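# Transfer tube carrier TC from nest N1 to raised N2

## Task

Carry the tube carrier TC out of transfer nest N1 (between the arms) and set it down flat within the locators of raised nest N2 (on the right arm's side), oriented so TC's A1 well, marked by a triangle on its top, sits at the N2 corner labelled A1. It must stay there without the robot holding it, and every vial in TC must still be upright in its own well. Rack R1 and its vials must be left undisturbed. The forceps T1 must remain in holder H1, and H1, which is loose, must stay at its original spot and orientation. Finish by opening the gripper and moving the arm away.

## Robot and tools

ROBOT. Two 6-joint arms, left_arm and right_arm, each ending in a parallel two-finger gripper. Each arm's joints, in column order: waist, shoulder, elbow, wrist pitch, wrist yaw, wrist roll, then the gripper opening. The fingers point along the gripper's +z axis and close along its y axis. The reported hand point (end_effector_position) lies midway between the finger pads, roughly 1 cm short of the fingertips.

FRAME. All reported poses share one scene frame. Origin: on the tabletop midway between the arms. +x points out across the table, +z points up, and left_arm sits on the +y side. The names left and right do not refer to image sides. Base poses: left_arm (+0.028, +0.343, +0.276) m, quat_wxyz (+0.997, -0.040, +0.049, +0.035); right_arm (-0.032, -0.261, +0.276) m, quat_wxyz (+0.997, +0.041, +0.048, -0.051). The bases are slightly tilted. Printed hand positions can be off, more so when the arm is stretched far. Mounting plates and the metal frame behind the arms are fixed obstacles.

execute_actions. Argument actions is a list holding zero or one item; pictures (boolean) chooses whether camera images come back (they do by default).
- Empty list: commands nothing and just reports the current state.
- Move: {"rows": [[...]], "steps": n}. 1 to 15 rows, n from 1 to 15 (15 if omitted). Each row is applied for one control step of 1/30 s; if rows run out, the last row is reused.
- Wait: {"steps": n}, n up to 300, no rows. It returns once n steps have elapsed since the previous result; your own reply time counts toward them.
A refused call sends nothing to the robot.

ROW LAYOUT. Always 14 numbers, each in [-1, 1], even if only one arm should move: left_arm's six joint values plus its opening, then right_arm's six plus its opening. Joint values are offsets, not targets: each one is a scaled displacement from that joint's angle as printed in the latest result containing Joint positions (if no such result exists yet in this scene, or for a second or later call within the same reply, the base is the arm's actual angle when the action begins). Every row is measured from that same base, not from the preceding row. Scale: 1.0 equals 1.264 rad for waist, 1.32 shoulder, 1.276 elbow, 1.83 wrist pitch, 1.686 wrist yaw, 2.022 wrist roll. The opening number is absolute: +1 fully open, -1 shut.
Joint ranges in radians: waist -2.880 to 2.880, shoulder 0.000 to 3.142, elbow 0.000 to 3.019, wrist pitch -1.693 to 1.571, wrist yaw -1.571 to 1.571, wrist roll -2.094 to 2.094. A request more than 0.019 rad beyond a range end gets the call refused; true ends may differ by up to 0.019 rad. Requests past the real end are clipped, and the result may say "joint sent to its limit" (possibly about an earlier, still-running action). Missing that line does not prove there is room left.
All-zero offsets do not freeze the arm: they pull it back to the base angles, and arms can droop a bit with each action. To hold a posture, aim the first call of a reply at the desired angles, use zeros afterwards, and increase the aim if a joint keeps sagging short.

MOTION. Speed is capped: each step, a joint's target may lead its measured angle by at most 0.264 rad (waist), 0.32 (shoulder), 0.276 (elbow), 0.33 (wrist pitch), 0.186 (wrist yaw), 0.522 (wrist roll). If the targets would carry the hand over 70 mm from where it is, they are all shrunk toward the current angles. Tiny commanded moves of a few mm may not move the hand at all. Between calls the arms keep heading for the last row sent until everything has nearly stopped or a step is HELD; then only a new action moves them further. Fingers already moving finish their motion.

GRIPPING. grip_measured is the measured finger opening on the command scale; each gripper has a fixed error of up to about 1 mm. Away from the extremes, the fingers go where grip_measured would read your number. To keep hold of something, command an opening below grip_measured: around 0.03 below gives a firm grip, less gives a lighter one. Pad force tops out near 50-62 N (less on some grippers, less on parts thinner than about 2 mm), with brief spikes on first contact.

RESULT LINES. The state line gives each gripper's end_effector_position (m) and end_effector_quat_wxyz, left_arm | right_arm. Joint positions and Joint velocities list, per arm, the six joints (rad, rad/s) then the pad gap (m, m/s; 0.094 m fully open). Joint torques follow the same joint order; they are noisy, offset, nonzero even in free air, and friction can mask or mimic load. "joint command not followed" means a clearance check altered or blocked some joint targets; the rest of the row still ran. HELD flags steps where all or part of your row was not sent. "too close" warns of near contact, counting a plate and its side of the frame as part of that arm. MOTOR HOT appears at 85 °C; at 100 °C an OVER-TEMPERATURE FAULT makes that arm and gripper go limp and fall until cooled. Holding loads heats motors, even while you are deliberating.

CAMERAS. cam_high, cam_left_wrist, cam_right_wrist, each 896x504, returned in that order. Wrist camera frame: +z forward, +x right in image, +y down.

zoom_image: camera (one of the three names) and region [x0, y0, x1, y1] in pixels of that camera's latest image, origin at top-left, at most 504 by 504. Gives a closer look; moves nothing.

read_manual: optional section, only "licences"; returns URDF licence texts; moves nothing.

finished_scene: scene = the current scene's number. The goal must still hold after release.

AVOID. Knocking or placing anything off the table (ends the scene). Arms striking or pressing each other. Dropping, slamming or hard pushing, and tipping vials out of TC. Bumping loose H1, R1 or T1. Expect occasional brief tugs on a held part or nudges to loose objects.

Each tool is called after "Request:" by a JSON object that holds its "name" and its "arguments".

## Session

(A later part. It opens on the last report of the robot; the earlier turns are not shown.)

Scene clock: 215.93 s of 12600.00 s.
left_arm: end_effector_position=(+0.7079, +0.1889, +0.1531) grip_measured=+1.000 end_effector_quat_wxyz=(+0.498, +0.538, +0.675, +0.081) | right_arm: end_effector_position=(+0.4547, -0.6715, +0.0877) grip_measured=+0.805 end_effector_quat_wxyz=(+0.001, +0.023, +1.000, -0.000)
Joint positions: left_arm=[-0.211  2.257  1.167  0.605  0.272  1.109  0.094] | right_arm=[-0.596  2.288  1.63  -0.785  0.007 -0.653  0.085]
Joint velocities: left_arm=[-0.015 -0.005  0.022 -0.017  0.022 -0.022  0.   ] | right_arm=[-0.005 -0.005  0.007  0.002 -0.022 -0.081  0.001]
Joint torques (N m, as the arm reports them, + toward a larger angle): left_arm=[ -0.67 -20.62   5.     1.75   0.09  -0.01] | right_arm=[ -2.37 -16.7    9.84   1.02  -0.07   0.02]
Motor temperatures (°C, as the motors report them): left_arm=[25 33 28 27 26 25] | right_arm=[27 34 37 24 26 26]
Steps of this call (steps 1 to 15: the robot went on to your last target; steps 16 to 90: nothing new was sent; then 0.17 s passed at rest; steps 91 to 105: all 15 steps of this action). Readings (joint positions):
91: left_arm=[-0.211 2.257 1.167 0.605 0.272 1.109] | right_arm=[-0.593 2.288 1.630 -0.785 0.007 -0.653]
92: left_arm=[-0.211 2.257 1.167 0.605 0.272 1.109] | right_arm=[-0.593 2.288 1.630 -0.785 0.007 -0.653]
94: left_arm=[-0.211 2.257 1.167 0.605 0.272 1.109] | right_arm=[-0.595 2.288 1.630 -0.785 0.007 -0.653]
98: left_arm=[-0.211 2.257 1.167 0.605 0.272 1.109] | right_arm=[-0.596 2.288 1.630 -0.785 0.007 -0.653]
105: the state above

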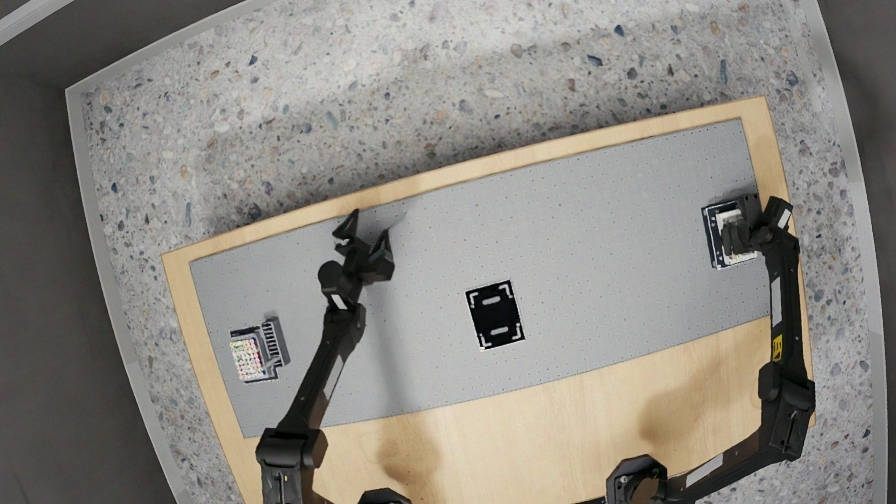

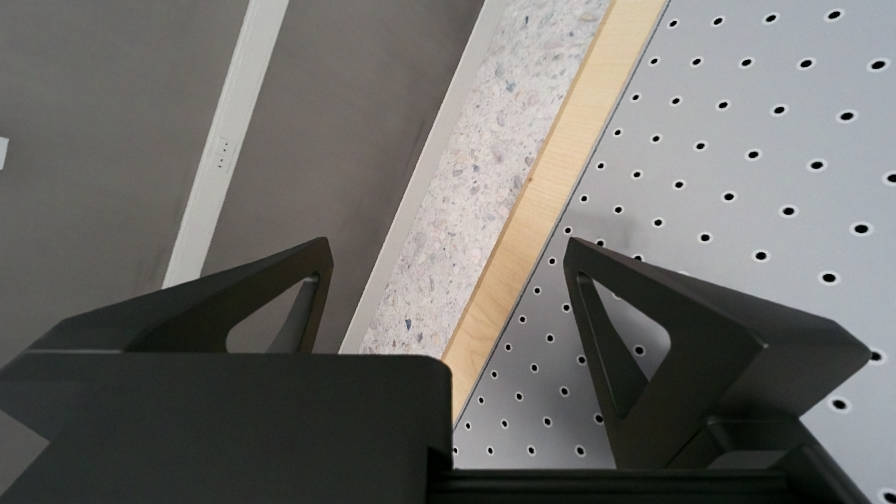

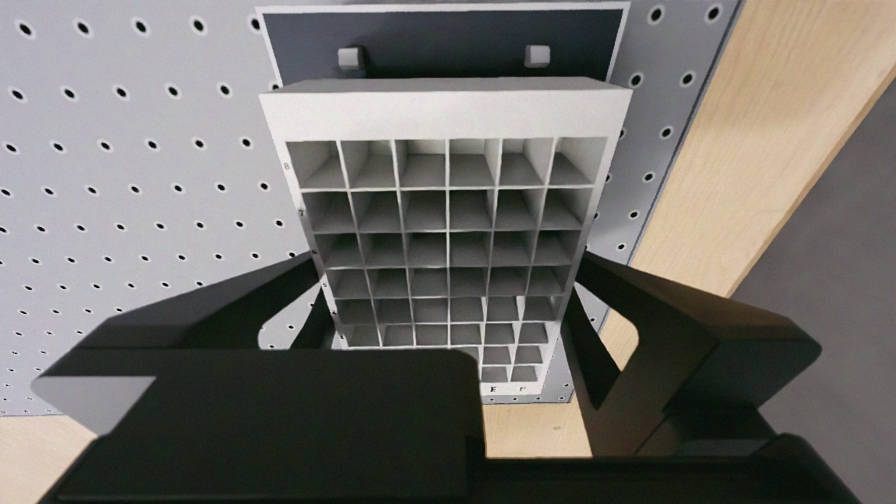

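Request:
{"name": "execute_actions", "arguments": {"actions": [{"rows":[[0,0,0,0,0,0,1,0,0.002,0.036,0.007,0,0,0.77],[0,0,0,0,0,0,1,0,0.004,0.037,0.008,0,0,0.77],[0,0,0,0,0,0,1,0,0.006,0.037,0.009,0,0,0.77],[0,0,0,0,0,0,1,0,0.008,0.038,0.01,0,0,0.77],[0,0,0,0,0,0,1,0,0.01,0.039,0.011,0,0,0.77],[0,0,0,0,0,0,1,0,0.012,0.039,0.012,0,0,0.77],[0,0,0,0,0,0,1,0,0.014,0.04,0.013,0,0,0.77],[0,0,0,0,0,0,1,0,0.016,0.041,0.014,0,0,0.77],[0,0,0,0,0,0,1,0,0.017,0.041,0.0148,0,0,0.77]],"steps":15}], "pictures": false}}

Request:
{"name": "execute_actions", "arguments": {"actions": [{"steps":10}]}}

Scene clock: 221.07 s of 12600.00 s.
left_arm: end_effector_position=(+0.7079, +0.1889, +0.1531) grip_measured=+1.000 end_effector_quat_wxyz=(+0.498, +0.538, +0.675, +0.081) | right_arm: end_effector_position=(+0.4556, -0.6722, +0.0798) grip_measured=+0.805 end_effector_quat_wxyz=(+0.002, +0.023, +1.000, -0.001)
Joint positions: left_arm=[-0.211  2.257  1.167  0.605  0.272  1.109  0.094] | right_arm=[-0.596  2.304  1.636 -0.772  0.007 -0.653  0.085]
Joint velocities: left_arm=[-0.024 -0.015  0.007  0.007 -0.125 -0.051  0.   ] | right_arm=[ 0.024  0.005 -0.012  0.002 -0.022 -0.022 -0.001]
Joint torques (N m, as the arm reports them, + toward a larger angle): left_arm=[ -0.27 -20.69   4.98   1.63   0.11  -0.01] | right_arm=[ -2.3  -16.61  10.1    1.12  -0.06  -0.04]
Motor temperatures (°C, as the motors report them): left_arm=[25 33 28 27 26 25] | right_arm=[27 34 37 24 26 26]
Steps of this call (steps 1 to 15: the robot went on to your last target; steps 16 to 90: nothing new was sent; then 1.63 s passed at rest; steps 91 to 105: all 15 steps of this action). Readings (joint positions):
91: left_arm=[-0.211 2.257 1.167 0.605 0.272 1.109] | right_arm=[-0.596 2.288 1.630 -0.785 0.007 -0.653]
92: left_arm=[-0.211 2.257 1.167 0.605 0.272 1.109] | right_arm=[-0.596 2.288 1.630 -0.785 0.007 -0.653]
94: left_arm=[-0.211 2.257 1.167 0.605 0.272 1.109] | right_arm=[-0.596 2.288 1.630 -0.784 0.007 -0.653]
98: left_arm=[-0.211 2.257 1.167 0.605 0.272 1.109] | right_arm=[-0.596 2.292 1.632 -0.777 0.007 -0.653]
105: the state above

Scene clock: 221.40 s of 12600.00 s.
left_arm: end_effector_position=(+0.7079, +0.1889, +0.1531) grip_measured=+1.000 end_effector_quat_wxyz=(+0.498, +0.538, +0.675, +0.081) | right_arm: end_effector_position=(+0.4554, -0.6720, +0.0791) grip_measured=+0.805 end_effector_quat_wxyz=(+0.002, +0.023, +1.000, -0.001)
Joint positions: left_arm=[-0.211  2.257  1.167  0.605  0.272  1.109  0.094] | right_arm=[-0.596  2.305  1.636 -0.772  0.007 -0.653  0.085]
Joint velocities: left_arm=[-0.005 -0.005 -0.007 -0.007 -0.037  0.007  0.   ] | right_arm=[-0.015 -0.005 -0.012  0.002  0.066 -0.022 -0.   ]
Joint torques (N m, as the arm reports them, + toward a larger angle): left_arm=[ -0.02 -20.3    4.84   1.74   0.09  -0.04] | right_arm=[ -2.4  -16.58  10.05   1.04  -0.07  -0.04]
Motor temperatures (°C, as the motors report them): left_arm=[25 33 28 27 26 25] | right_arm=[27 34 37 24 26 26]
Steps of this call (steps 1 to 10: the robot went on to your last target). Readings (joint positions):
1: left_arm=[-0.211 2.257 1.167 0.605 0.272 1.109] | right_arm=[-0.596 2.304 1.636 -0.772 0.007 -0.653]
2: left_arm=[-0.211 2.257 1.167 0.605 0.272 1.109] | right_arm=[-0.596 2.305 1.636 -0.772 0.007 -0.653]
4: left_arm=[-0.211 2.257 1.167 0.605 0.272 1.109] | right_arm=[-0.596 2.305 1.636 -0.772 0.007 -0.653]
8: left_arm=[-0.211 2.257 1.167 0.605 0.272 1.109] | right_arm=[-0.596 2.305 1.636 -0.772 0.007 -0.653]
10: the state above

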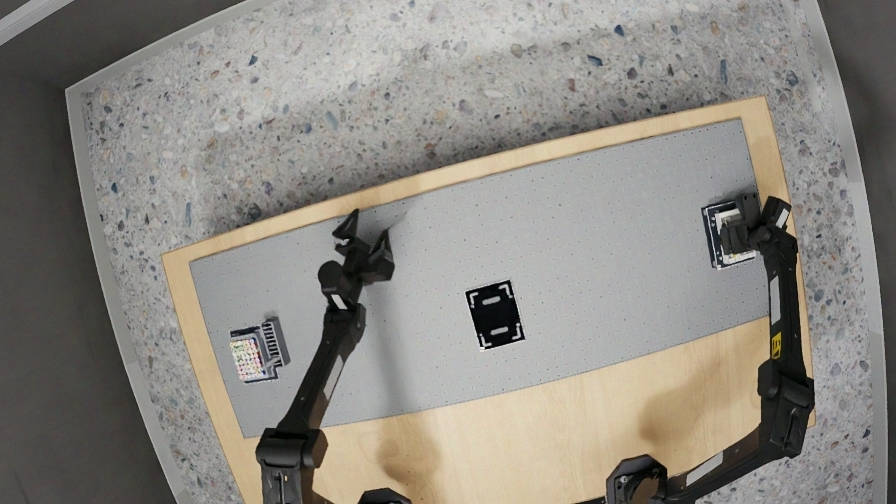

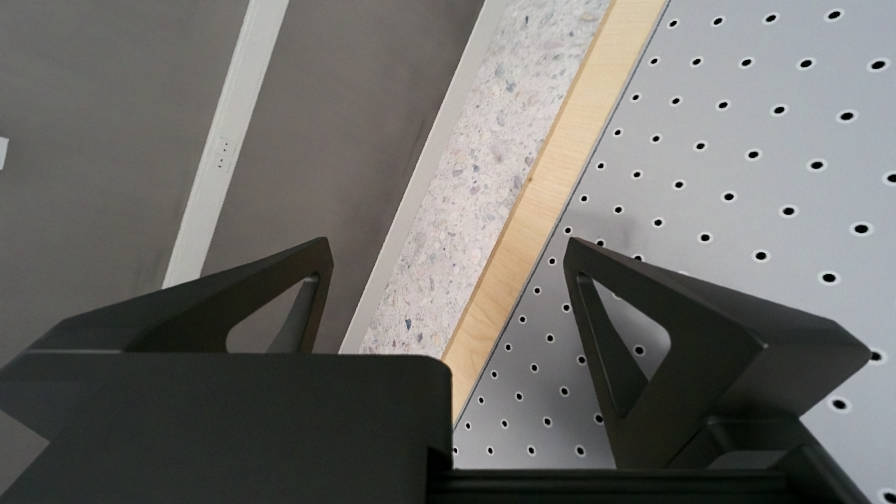

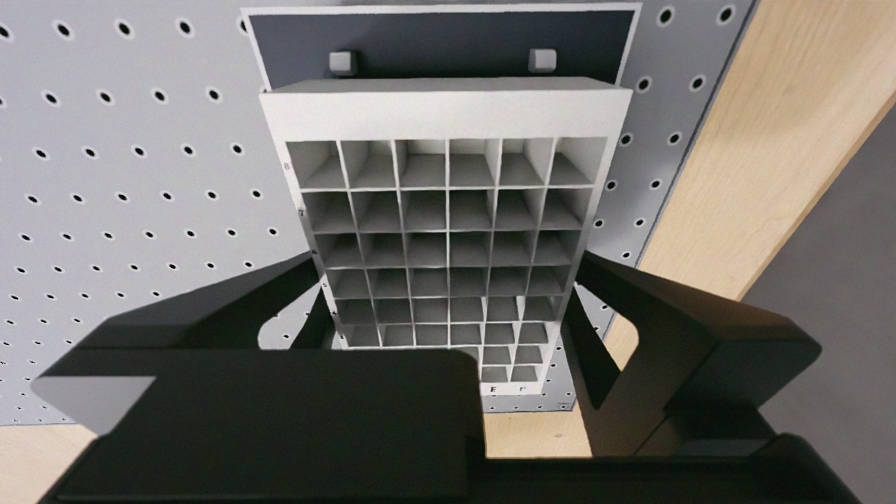

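Request:
{"name": "execute_actions", "arguments": {"actions": [{"rows":[[0,0,0,0,0,0,1,0,0.004,0.033,0.005,0,0,0.77],[0,0,0,0,0,0,1,0,0.006,0.033,0.005,0,0,0.77],[0,0,0,0,0,0,1,0,0.007,0.033,0.005,0,0,0.77],[0,0,0,0,0,0,1,0,0.008,0.034,0.006,0,0,0.77],[0,0,0,0,0,0,1,0,0.009,0.034,0.007,0,0,0.77],[0,0,0,0,0,0,1,0,0.01,0.035,0.008,0,0,0.77],[0,0,0,0,0,0,1,0,0.011,0.035,0.009,0,0,0.77],[0,0,0,0,0,0,1,0,0.012,0.036,0.01,0,0,0.77],[0,0,0,0,0,0,1,0,0.013,0.036,0.0105,0,0,0.77],[0,0,0,0,0,0,1,0,0.014,0.037,0.011,0,0,0.77],[0,0,0,0,0,0,1,0,0.015,0.037,0.012,0,0,0.77],[0,0,0,0,0,0,1,0,0.016,0.038,0.0125,0,0,0.77],[0,0,0,0,0,0,1,0,0.017,0.038,0.013,0,0,0.77],[0,0,0,0,0,0,1,0,0.018,0.0385,0.0135,0,0,0.77]],"steps":15}], "pictures": false}}

Request:
{"name": "execute_actions", "arguments": {"actions": [{"steps":12}]}}

Scene clock: 229.57 s of 12600.00 s.
left_arm: end_effector_position=(+0.7079, +0.1889, +0.1531) grip_measured=+1.000 end_effector_quat_wxyz=(+0.498, +0.538, +0.675, +0.081) | right_arm: end_effector_position=(+0.4553, -0.6718, +0.0734) grip_measured=+0.805 end_effector_quat_wxyz=(+0.002, +0.023, +1.000, -0.001)
Joint positions: left_arm=[-0.211  2.257  1.167  0.605  0.272  1.109  0.094] | right_arm=[-0.596  2.315  1.638 -0.763  0.006 -0.653  0.085]
Joint velocities: left_arm=[-0.005  0.005 -0.022 -0.007  0.081 -0.037  0.   ] | right_arm=[ 0.005  0.034 -0.002  0.007 -0.051 -0.007 -0.001]
Joint torques (N m, as the arm reports them, + toward a larger angle): left_arm=[ -0.39 -20.14   4.98   1.69   0.12   0.01] | right_arm=[ -2.06 -16.08   9.93   1.13  -0.03  -0.03]
Motor temperatures (°C, as the motors report them): left_arm=[25 33 28 27 26 25] | right_arm=[27 34 37 24 26 26]
Steps of this call (steps 1 to 15: the robot went on to your last target; steps 16 to 90: nothing new was sent; then 4.67 s passed at rest; steps 91 to 105: all 15 steps of this action). Readings (joint positions):
91: left_arm=[-0.211 2.257 1.167 0.605 0.272 1.109] | right_arm=[-0.596 2.305 1.636 -0.772 0.007 -0.653]
92: left_arm=[-0.211 2.257 1.167 0.605 0.272 1.109] | right_arm=[-0.596 2.305 1.636 -0.772 0.007 -0.653]
94: left_arm=[-0.211 2.257 1.167 0.605 0.272 1.109] | right_arm=[-0.596 2.305 1.636 -0.772 0.007 -0.653]
98: left_arm=[-0.211 2.257 1.167 0.605 0.272 1.109] | right_arm=[-0.596 2.307 1.636 -0.771 0.007 -0.653]
105: the state above

Scene clock: 229.97 s of 12600.00 s.
left_arm: end_effector_position=(+0.7079, +0.1889, +0.1531) grip_measured=+1.000 end_effector_quat_wxyz=(+0.498, +0.538, +0.675, +0.081) | right_arm: end_effector_position=(+0.4554, -0.6718, +0.0717) grip_measured=+0.805 end_effector_quat_wxyz=(+0.002, +0.023, +1.000, -0.001)
Joint positions: left_arm=[-0.211  2.257  1.167  0.605  0.272  1.109  0.094] | right_arm=[-0.596  2.318  1.639 -0.76   0.006 -0.653  0.085]
Joint velocities: left_arm=[-0.005 -0.005 -0.007 -0.002  0.022 -0.007  0.   ] | right_arm=[-0.005 -0.005 -0.012  0.022 -0.022 -0.022 -0.   ]
Joint torques (N m, as the arm reports them, + toward a larger angle): left_arm=[ -0.48 -20.52   4.94   1.8    0.09  -0.03] | right_arm=[ -2.19 -16.28   9.98   1.07  -0.05  -0.04]
Motor temperatures (°C, as the motors report them): left_arm=[25 33 28 27 26 25] | right_arm=[27 34 37 24 26 26]
Steps of this call (steps 1 to 12: the robot went on to your last target). Readings (joint positions):
1: left_arm=[-0.211 2.257 1.167 0.605 0.272 1.109] | right_arm=[-0.596 2.316 1.638 -0.762 0.006 -0.653]
2: left_arm=[-0.211 2.257 1.167 0.605 0.272 1.109] | right_arm=[-0.596 2.317 1.638 -0.761 0.006 -0.653]
4: left_arm=[-0.211 2.257 1.167 0.605 0.272 1.109] | right_arm=[-0.596 2.318 1.639 -0.760 0.006 -0.653]
8: left_arm=[-0.211 2.257 1.167 0.605 0.272 1.109] | right_arm=[-0.596 2.318 1.639 -0.760 0.006 -0.653]
12: the state above

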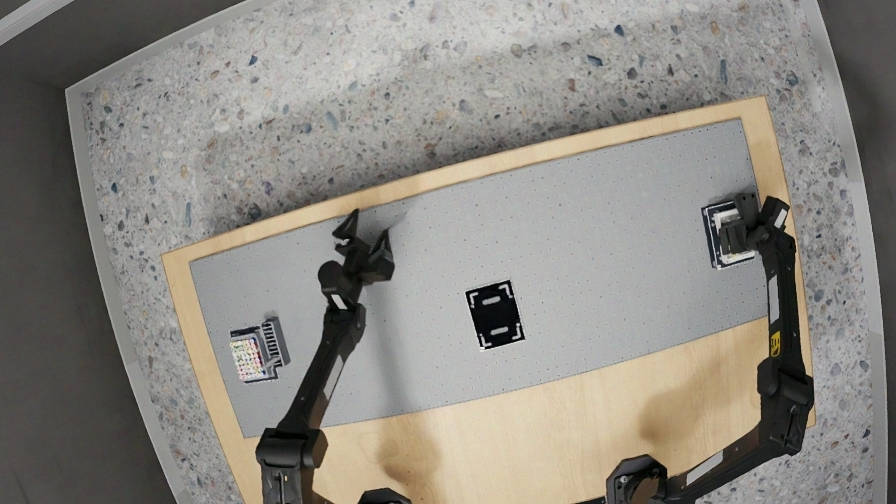

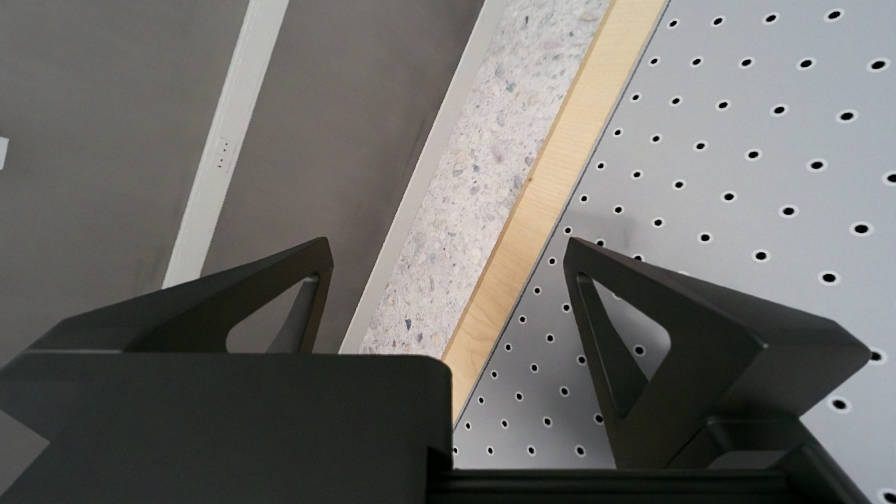

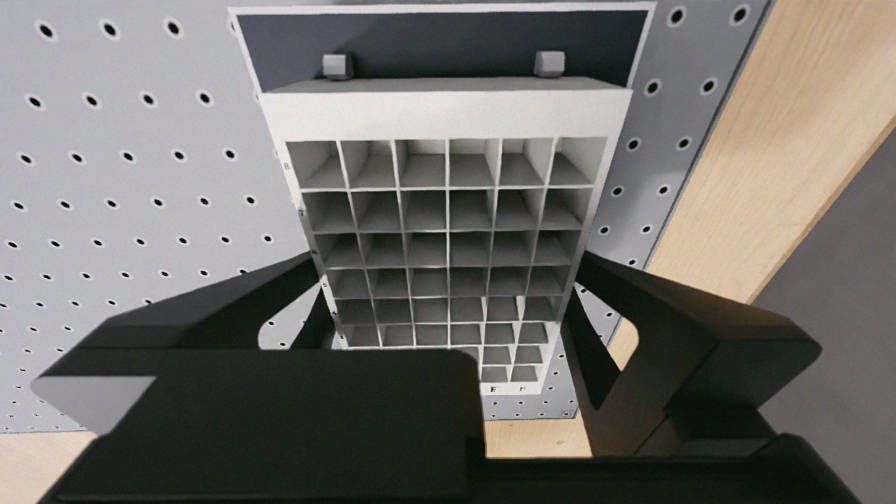

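Request:
{"name": "execute_actions", "arguments": {"actions": [{"rows":[[0,0,0,0,0,0,1,0.003,0.008,0.033,0.005,0,0,0.77],[0,0,0,0,0,0,1,0.003,0.009,0.033,0.005,0,0,0.77],[0,0,0,0,0,0,1,0.003,0.01,0.033,0.005,0,0,0.77],[0,0,0,0,0,0,1,0.003,0.011,0.033,0.005,0,0,0.77],[0,0,0,0,0,0,1,0.003,0.012,0.033,0.005,0,0,0.77],[0,0,0,0,0,0,1,0.003,0.013,0.033,0.005,0,0,0.77]],"steps":15}]}}

Request:
{"name": "zoom_image", "arguments": {"camera": "cam_right_wrist", "region": [210, 0, 690, 270]}}

Request:
{"name": "zoom_image", "arguments": {"camera": "cam_high", "region": [690, 190, 780, 280]}}

Scene clock: 235.50 s of 12600.00 s.
left_arm: end_effector_position=(+0.7079, +0.1889, +0.1531) grip_measured=+1.000 end_effector_quat_wxyz=(+0.498, +0.538, +0.675, +0.081) | right_arm: end_effector_position=(+0.4553, -0.6716, +0.0703) grip_measured=+0.805 end_effector_quat_wxyz=(+0.002, +0.023, +1.000, -0.000)
Joint positions: left_arm=[-0.211  2.257  1.167  0.605  0.272  1.109  0.094] | right_arm=[-0.596  2.322  1.64  -0.76   0.006 -0.653  0.085]
Joint velocities: left_arm=[-0.015  0.005  0.002  0.017 -0.095  0.037  0.   ] | right_arm=[-0.015  0.005 -0.007  0.002 -0.037  0.007  0.001]
Joint torques (N m, as the arm reports them, + toward a larger angle): left_arm=[  0.14 -20.73   4.91   1.85   0.1   -0.01] | right_arm=[ -1.77 -16.1    9.42   0.87  -0.08  -0.04]
Motor temperatures (°C, as the motors report them): left_arm=[25 33 28 27 26 25] | right_arm=[27 34 37 24 26 26]
Steps of this call (steps 1 to 15: the robot went on to your last target; steps 16 to 90: nothing new was sent; then 2.03 s passed at rest; steps 91 to 105: all 15 steps of this action). Readings (joint positions):
91: left_arm=[-0.211 2.257 1.167 0.605 0.272 1.109] | right_arm=[-0.596 2.318 1.639 -0.760 0.006 -0.653]
92: left_arm=[-0.211 2.257 1.167 0.605 0.272 1.109] | right_arm=[-0.596 2.318 1.639 -0.760 0.006 -0.653]
94: left_arm=[-0.211 2.257 1.167 0.605 0.272 1.109] | right_arm=[-0.596 2.319 1.639 -0.760 0.006 -0.653]
98: left_arm=[-0.211 2.257 1.167 0.605 0.272 1.109] | right_arm=[-0.596 2.320 1.640 -0.760 0.006 -0.653]
105: the state above

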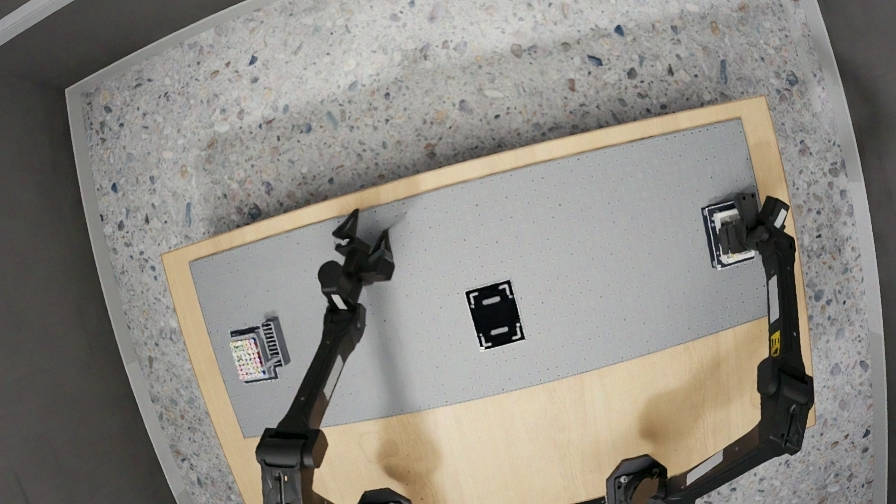

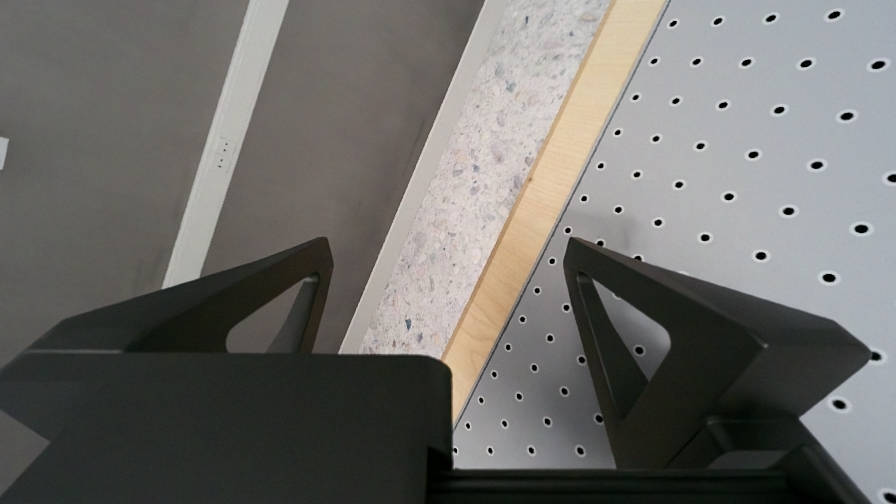

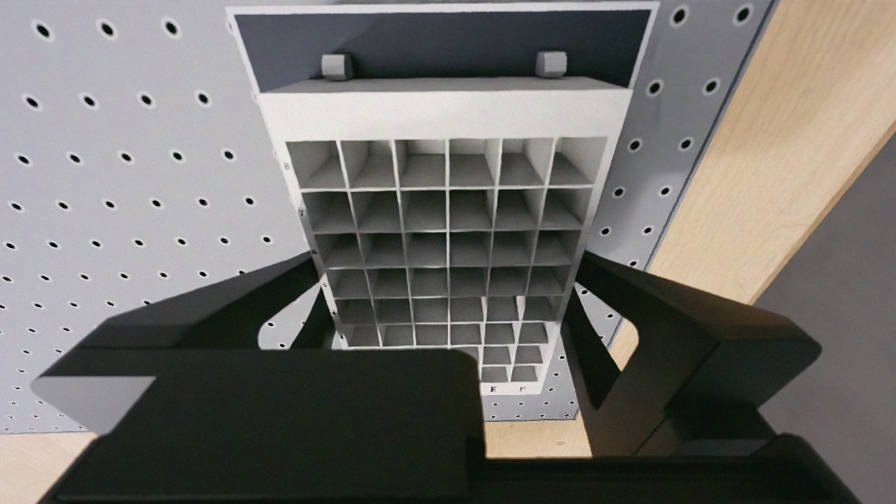

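Region (210, 0, 690, 270) of cam_right_wrist's 896x504 image, scaled by 1.050, with more detail than that image has; it fills the top 284 rows of this view, and the rest is white.

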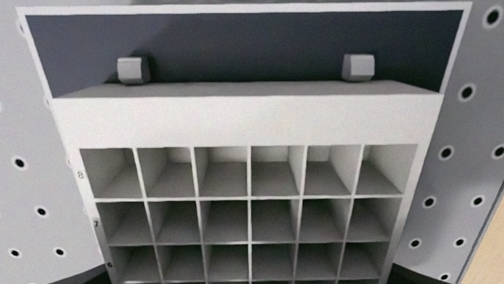

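Region (690, 190, 780, 280) of cam_high's 896x504 image, scaled by 5.600, with more detail than that image has.

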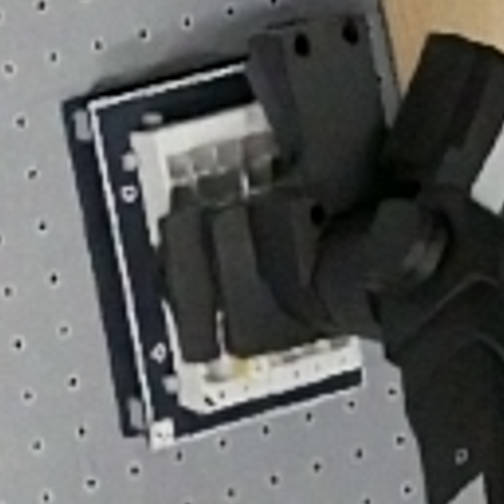

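Width matches the seated view from N1. Releasing slowly.

Request:
{"name": "execute_actions", "arguments": {"actions": [{"rows":[[0,0,0,0,0,0,1,0,0.002,0.033,0.005,0,0,0.79],[0,0,0,0,0,0,1,0,0.002,0.033,0.005,0,0,0.8],[0,0,0,0,0,0,1,0,0.002,0.033,0.005,0,0,0.81],[0,0,0,0,0,0,1,0,0.002,0.033,0.005,0,0,0.82],[0,0,0,0,0,0,1,0,0.002,0.033,0.005,0,0,0.84],[0,0,0,0,0,0,1,0,0.002,0.033,0.005,0,0,0.87],[0,0,0,0,0,0,1,0,0.002,0.033,0.005,0,0,0.9],[0,0,0,0,0,0,1,0,0.002,0.033,0.005,0,0,0.95],[0,0,0,0,0,0,1,0,0.002,0.033,0.005,0,0,1]],"steps":15}]}}

Scene clock: 240.40 s of 12600.00 s.
left_arm: end_effector_position=(+0.7079, +0.1889, +0.1531) grip_measured=+1.000 end_effector_quat_wxyz=(+0.498, +0.538, +0.675, +0.081) | right_arm: end_effector_position=(+0.4553, -0.6716, +0.0703) grip_measured=+1.000 end_effector_quat_wxyz=(+0.002, +0.023, +1.000, -0.000)
Joint positions: left_arm=[-0.211  2.257  1.167  0.605  0.272  1.109  0.094] | right_arm=[-0.596  2.322  1.64  -0.76   0.006 -0.653  0.094]
Joint velocities: left_arm=[-0.005 -0.015 -0.012  0.002  0.007  0.066  0.   ] | right_arm=[-0.015  0.005  0.002 -0.012  0.022 -0.022  0.   ]
Joint torques (N m, as the arm reports them, + toward a larger angle): left_arm=[ -0.67 -20.59   4.93   1.89   0.09  -0.01] | right_arm=[ -2.41 -16.61   9.56   0.92  -0.07  -0.03]
Motor temperatures (°C, as the motors report them): left_arm=[25 33 28 27 26 25] | right_arm=[27 34 37 24 26 26]
Steps of this call (steps 1 to 15: the robot went on to your last target; steps 16 to 90: nothing new was sent; then 1.40 s passed at rest; steps 91 to 105: all 15 steps of this action). Readings (joint positions):
91: left_arm=[-0.211 2.257 1.167 0.605 0.272 1.109] | right_arm=[-0.596 2.322 1.640 -0.760 0.006 -0.653]
92: left_arm=[-0.211 2.257 1.167 0.605 0.272 1.109] | right_arm=[-0.596 2.322 1.640 -0.760 0.006 -0.653]
94: left_arm=[-0.211 2.257 1.167 0.605 0.272 1.109] | right_arm=[-0.596 2.322 1.640 -0.760 0.006 -0.653]
98: left_arm=[-0.211 2.257 1.167 0.605 0.272 1.109] | right_arm=[-0.596 2.322 1.640 -0.760 0.006 -0.653]
105: the state above

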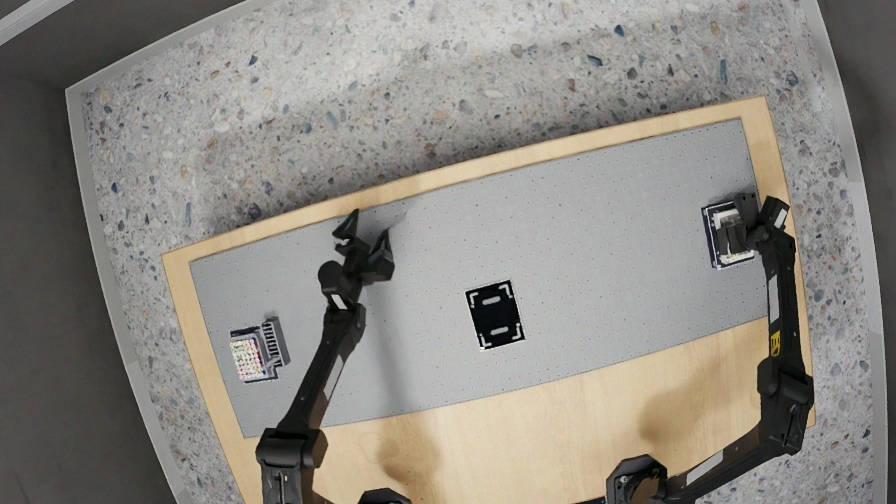

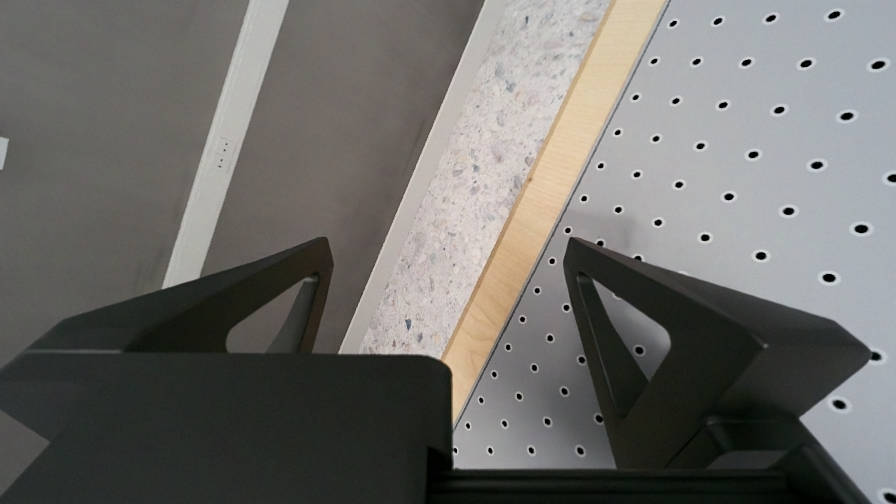

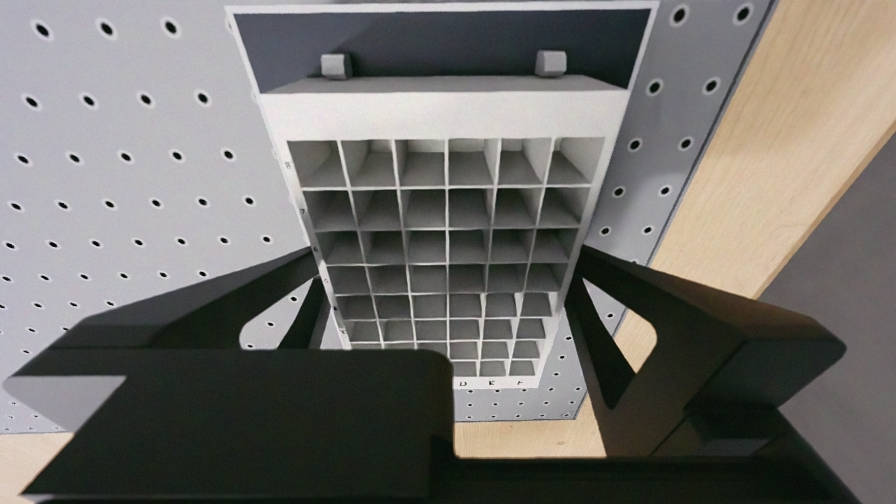

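Request:
{"name": "execute_actions", "arguments": {"actions": [{"rows":[[0,0,0,0,0,0,1,0,-0.012,0.008,-0.006,0,0,1],[0,0,0,0,0,0,1,0,-0.017,0.007,-0.009,0,0,1],[0,0,0,0,0,0,1,0,-0.023,0.006,-0.012,0,0,1],[0,0,0,0,0,0,1,0,-0.029,0.005,-0.016,0,0,1],[0,0,0,0,0,0,1,0,-0.036,0.004,-0.02,0,0,1],[0,0,0,0,0,0,1,0,-0.043,0.003,-0.024,0,0,1],[0,0,0,0,0,0,1,0,-0.05,0.002,-0.028,0,0,1],[0,0,0,0,0,0,1,0,-0.058,0.001,-0.033,0,0,1],[0,0,0,0,0,0,1,0,-0.066,0,-0.038,0,0,1],[0,0,0,0,0,0,1,0,-0.074,-0.001,-0.043,0,0,1],[0,0,0,0,0,0,1,0,-0.082,-0.002,-0.049,0,0,1],[0,0,0,0,0,0,1,0,-0.09,-0.003,-0.054,0,0,1],[0,0,0,0,0,0,1,0,-0.098,-0.004,-0.06,0,0,1],[0,0,0,0,0,0,1,0,-0.105,-0.005,-0.065,0,0,1],[0,0,0,0,0,0,1,0,-0.112,-0.006,-0.069,0,0,1]],"steps":15}], "pictures": false}}

Request:
{"name": "execute_actions", "arguments": {"actions": [{"steps":15}]}}

Request:
{"name": "zoom_image", "arguments": {"camera": "cam_right_wrist", "region": [280, 0, 620, 340]}}

Scene clock: 248.60 s of 12600.00 s.
left_arm: end_effector_position=(+0.7079, +0.1889, +0.1531) grip_measured=+1.000 end_effector_quat_wxyz=(+0.498, +0.538, +0.675, +0.081) | right_arm: end_effector_position=(+0.4575, -0.6740, +0.1236) grip_measured=+1.000 end_effector_quat_wxyz=(-0.002, +0.023, +1.000, +0.002)
Joint positions: left_arm=[-0.211  2.257  1.167  0.605  0.272  1.109  0.094] | right_arm=[-0.596  2.233  1.64  -0.857  0.006 -0.653  0.094]
Joint velocities: left_arm=[-0.005 -0.005 -0.007 -0.002 -0.081  0.022  0.   ] | right_arm=[-0.005 -0.415 -0.012 -0.261 -0.007  0.022  0.   ]
Joint torques (N m, as the arm reports them, + toward a larger angle): left_arm=[ -0.2  -20.71   4.98   1.77   0.07  -0.01] | right_arm=[ -2.47 -19.29   5.88   0.16  -0.06  -0.04]
Motor temperatures (°C, as the motors report them): left_arm=[25 33 28 27 26 25] | right_arm=[27 34 37 24 26 26]
Steps of this call (steps 1 to 15: the robot went on to your last target; steps 16 to 90: nothing new was sent; then 4.70 s passed at rest; steps 91 to 105: all 15 steps of this action). Readings (joint positions):
91: left_arm=[-0.211 2.257 1.167 0.605 0.272 1.109] | right_arm=[-0.596 2.322 1.640 -0.760 0.006 -0.653]
92: left_arm=[-0.211 2.257 1.167 0.605 0.272 1.109] | right_arm=[-0.596 2.322 1.640 -0.761 0.006 -0.653]
94: left_arm=[-0.211 2.257 1.167 0.605 0.272 1.109] | right_arm=[-0.596 2.321 1.640 -0.766 0.006 -0.653]
98: left_arm=[-0.211 2.257 1.167 0.605 0.272 1.109] | right_arm=[-0.596 2.310 1.640 -0.793 0.006 -0.653]
105: the state above

Scene clock: 249.10 s of 12600.00 s.
left_arm: end_effector_position=(+0.7079, +0.1889, +0.1531) grip_measured=+1.000 end_effector_quat_wxyz=(+0.498, +0.538, +0.675, +0.081) | right_arm: end_effector_position=(+0.4651, -0.6808, +0.1597) grip_measured=+1.000 end_effector_quat_wxyz=(+0.014, +0.023, +1.000, -0.010)
Joint positions: left_arm=[-0.211  2.257  1.167  0.605  0.272  1.109  0.094] | right_arm=[-0.596  2.172  1.637 -0.874  0.006 -0.653  0.094]
Joint velocities: left_arm=[-0.005  0.005 -0.012 -0.007  0.051 -0.037  0.   ] | right_arm=[-0.024 -0.024  0.007 -0.027 -0.022  0.037  0.   ]
Joint torques (N m, as the arm reports them, + toward a larger angle): left_arm=[  0.03 -20.17   5.1    1.91   0.12   0.  ] | right_arm=[ -2.15 -16.51   6.44   0.08  -0.04  -0.05]
Motor temperatures (°C, as the motors report them): left_arm=[25 33 28 27 26 25] | right_arm=[27 34 37 24 26 26]
Steps of this call (steps 1 to 15: the robot went on to your last target). Readings (joint positions):
1: left_arm=[-0.211 2.257 1.167 0.605 0.272 1.109] | right_arm=[-0.596 2.219 1.640 -0.864 0.006 -0.653]
2: left_arm=[-0.211 2.257 1.167 0.605 0.272 1.109] | right_arm=[-0.596 2.206 1.640 -0.868 0.006 -0.653]
4: left_arm=[-0.211 2.257 1.167 0.605 0.272 1.109] | right_arm=[-0.596 2.185 1.640 -0.871 0.006 -0.653]
8: left_arm=[-0.211 2.257 1.167 0.605 0.272 1.109] | right_arm=[-0.596 2.172 1.640 -0.872 0.006 -0.653]
15: the state above

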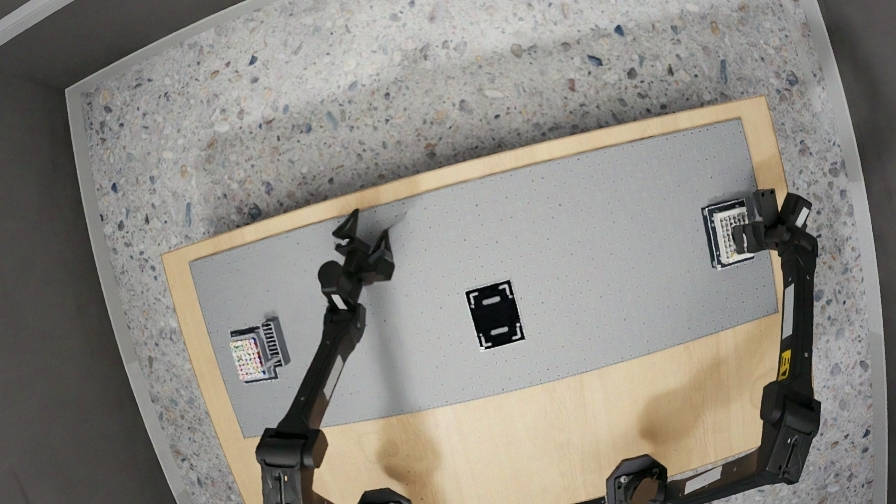

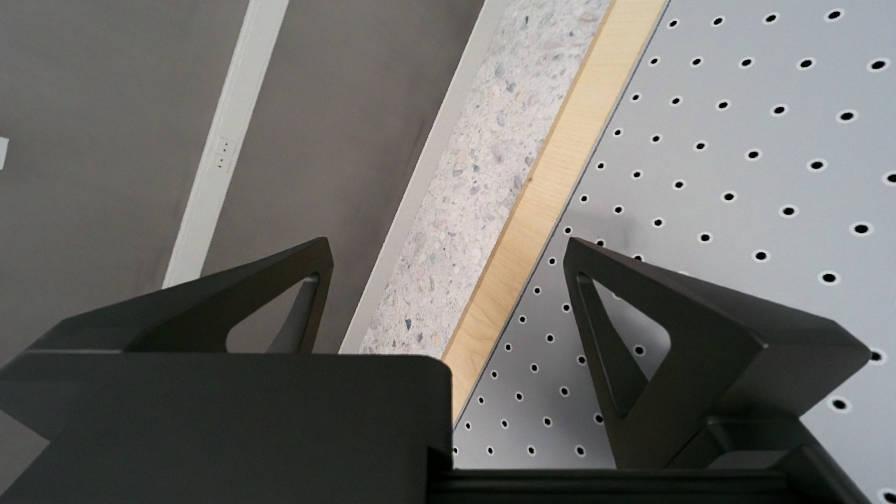

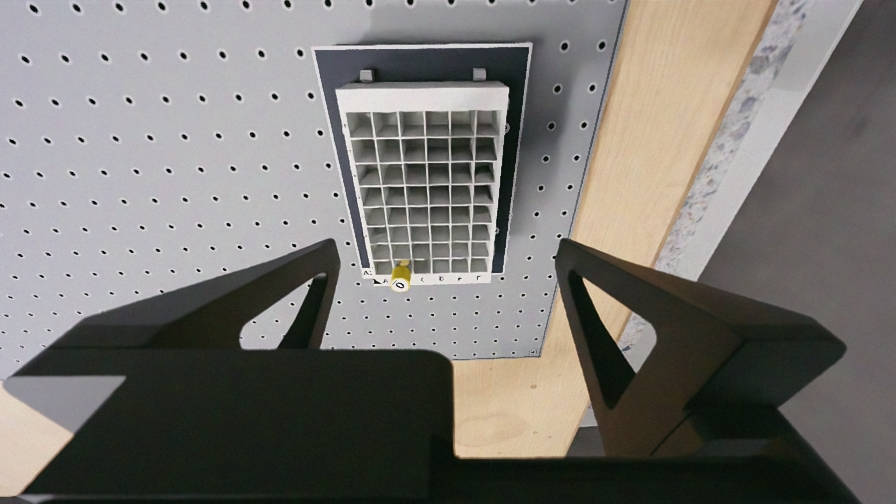

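Region (280, 0, 620, 340) of cam_right_wrist's 896x504 image, scaled by 1.482, with more detail than that image has.

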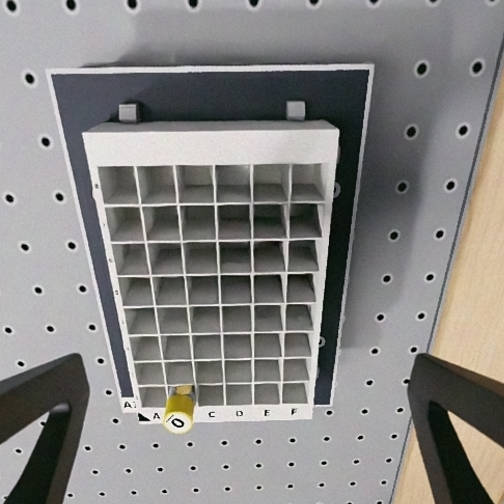

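Looks seated. Moving clear and checking from above.

Request:
{"name": "execute_actions", "arguments": {"actions": [{"rows":[[0,0,0,0,0,0,1,0.01,-0.02,0,0,0,0,1],[0,0,0,0,0,0,1,0.02,-0.04,0,0,0,0,1],[0,0,0,0,0,0,1,0.04,-0.06,-0.01,0,0,0,1],[0,0,0,0,0,0,1,0.06,-0.08,-0.02,0,0,0,1],[0,0,0,0,0,0,1,0.08,-0.1,-0.04,0,0,0,1],[0,0,0,0,0,0,1,0.11,-0.12,-0.06,0,0,0,1],[0,0,0,0,0,0,1,0.14,-0.14,-0.08,0,0,0,1],[0,0,0,0,0,0,1,0.17,-0.16,-0.1,0,0,0,1],[0,0,0,0,0,0,1,0.2,-0.18,-0.12,0,0,0,1],[0,0,0,0,0,0,1,0.23,-0.2,-0.14,0,0,0,1],[0,0,0,0,0,0,1,0.26,-0.22,-0.16,0,0,0,1],[0,0,0,0,0,0,1,0.29,-0.24,-0.18,0,0,0,1],[0,0,0,0,0,0,1,0.32,-0.26,-0.2,0,0,0,1],[0,0,0,0,0,0,1,0.35,-0.28,-0.22,0,0,0,1],[0,0,0,0,0,0,1,0.37,-0.3,-0.24,0,0,0,1]],"steps":15}], "pictures": false}}

Request:
{"name": "execute_actions", "arguments": {"actions": [{"steps":25}]}}

Request:
{"name": "zoom_image", "arguments": {"camera": "cam_high", "region": [685, 185, 775, 275]}}

Scene clock: 255.33 s of 12600.00 s.
left_arm: end_effector_position=(+0.7079, +0.1889, +0.1531) grip_measured=+1.000 end_effector_quat_wxyz=(+0.498, +0.538, +0.675, +0.081) | right_arm: end_effector_position=(+0.5191, -0.5291, +0.2323) grip_measured=+1.000 end_effector_quat_wxyz=(+0.042, -0.099, +0.994, -0.007)
Joint positions: left_arm=[-0.211  2.257  1.167  0.605  0.272  1.109  0.094] | right_arm=[-0.347  1.964  1.466 -0.874  0.006 -0.653  0.094]
Joint velocities: left_arm=[-0.005 -0.005  0.012 -0.007  0.007  0.022  0.   ] | right_arm=[ 0.972 -0.62  -0.52  -0.002 -0.022  0.022  0.   ]
Joint torques (N m, as the arm reports them, + toward a larger angle): left_arm=[ -0.29 -20.4    4.89   1.89   0.08   0.01] | right_arm=[ -1.2  -17.12   5.89   0.67  -0.09  -0.04]
Motor temperatures (°C, as the motors report them): left_arm=[25 33 28 27 26 25] | right_arm=[27 35 36 24 26 26]
Steps of this call (steps 1 to 15: the robot went on to your last target; steps 16 to 90: nothing new was sent; then 2.73 s passed at rest; steps 91 to 105: all 15 steps of this action). Readings (joint positions):
91: left_arm=[-0.211 2.257 1.167 0.605 0.272 1.109] | right_arm=[-0.596 2.172 1.637 -0.874 0.006 -0.653]
92: left_arm=[-0.211 2.257 1.167 0.605 0.272 1.109] | right_arm=[-0.595 2.171 1.637 -0.874 0.006 -0.653]
94: left_arm=[-0.211 2.257 1.167 0.605 0.272 1.109] | right_arm=[-0.588 2.160 1.629 -0.874 0.006 -0.653]
98: left_arm=[-0.211 2.257 1.167 0.605 0.272 1.109] | right_arm=[-0.537 2.099 1.577 -0.874 0.006 -0.653]
105: the state above

Scene clock: 256.17 s of 12600.00 s.
left_arm: end_effector_position=(+0.7079, +0.1889, +0.1531) grip_measured=+1.000 end_effector_quat_wxyz=(+0.498, +0.538, +0.675, +0.081) | right_arm: end_effector_position=(+0.5299, -0.3994, +0.2996) grip_measured=+1.000 end_effector_quat_wxyz=(+0.079, -0.204, +0.976, -0.005)
Joint positions: left_arm=[-0.211  2.257  1.167  0.605  0.272  1.109  0.094] | right_arm=[-0.13   1.774  1.334 -0.874  0.004 -0.653  0.094]
Joint velocities: left_arm=[ 0.005 -0.015 -0.022 -0.017 -0.007 -0.066  0.   ] | right_arm=[ 0.024 -0.005  0.002 -0.017 -0.037 -0.051  0.   ]
Joint torques (N m, as the arm reports them, + toward a larger angle): left_arm=[ -0.74 -20.32   5.     1.81   0.12  -0.02] | right_arm=[ -1.55 -13.06   7.3    0.76  -0.02  -0.04]
Motor temperatures (°C, as the motors report them): left_arm=[25 33 28 27 26 25] | right_arm=[27 35 36 24 26 26]
Steps of this call (steps 1 to 25: the robot went on to your last target). Readings (joint positions):
1: left_arm=[-0.211 2.257 1.167 0.605 0.272 1.109] | right_arm=[-0.314 1.943 1.447 -0.874 0.006 -0.653]
2: left_arm=[-0.211 2.257 1.167 0.605 0.272 1.109] | right_arm=[-0.280 1.922 1.427 -0.874 0.006 -0.653]
4: left_arm=[-0.211 2.257 1.167 0.605 0.272 1.109] | right_arm=[-0.209 1.876 1.385 -0.874 0.006 -0.653]
8: left_arm=[-0.211 2.257 1.167 0.605 0.272 1.109] | right_arm=[-0.096 1.797 1.337 -0.874 0.004 -0.653]
25: the state above

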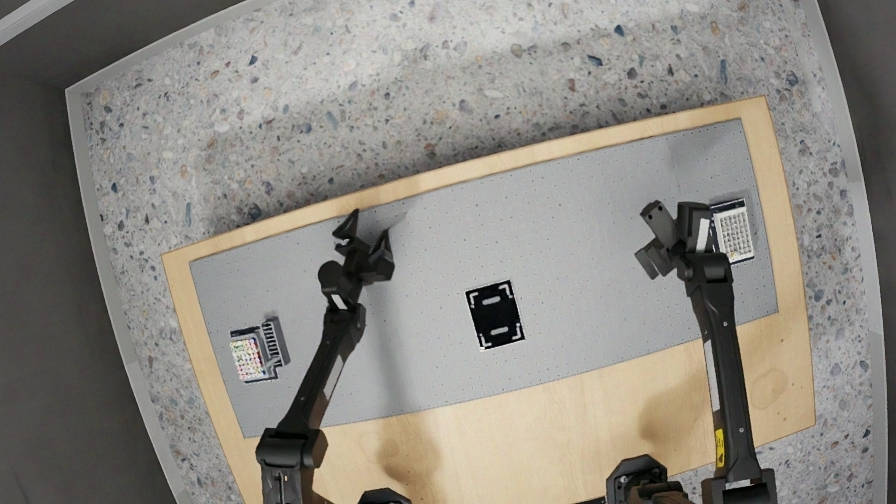

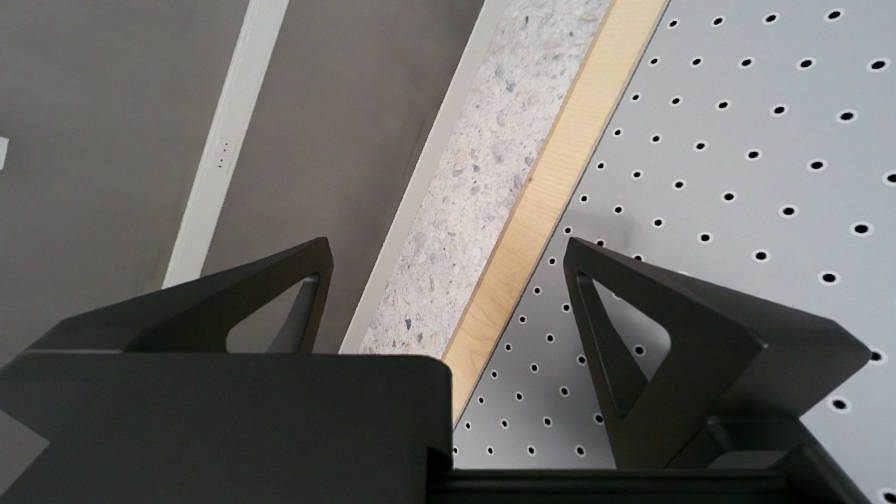

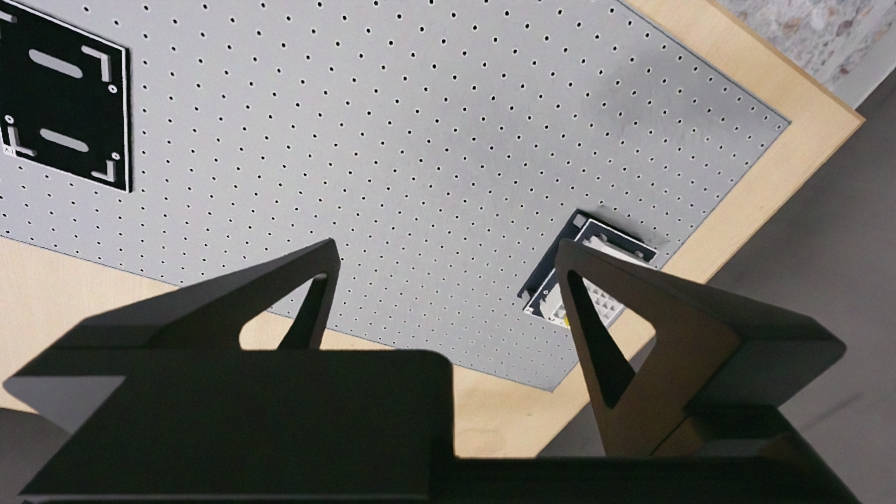

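Region (685, 185, 775, 275) of cam_high's 896x504 image, scaled by 5.600, with more detail than that image has.

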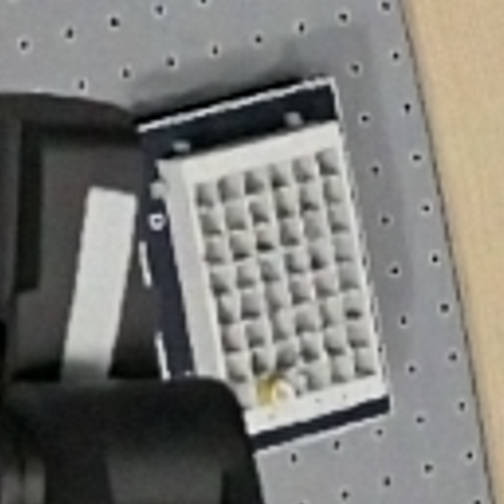

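Request:
{"name": "finished_scene", "arguments": {"scene": 1}}

The scene is finished: the task was done.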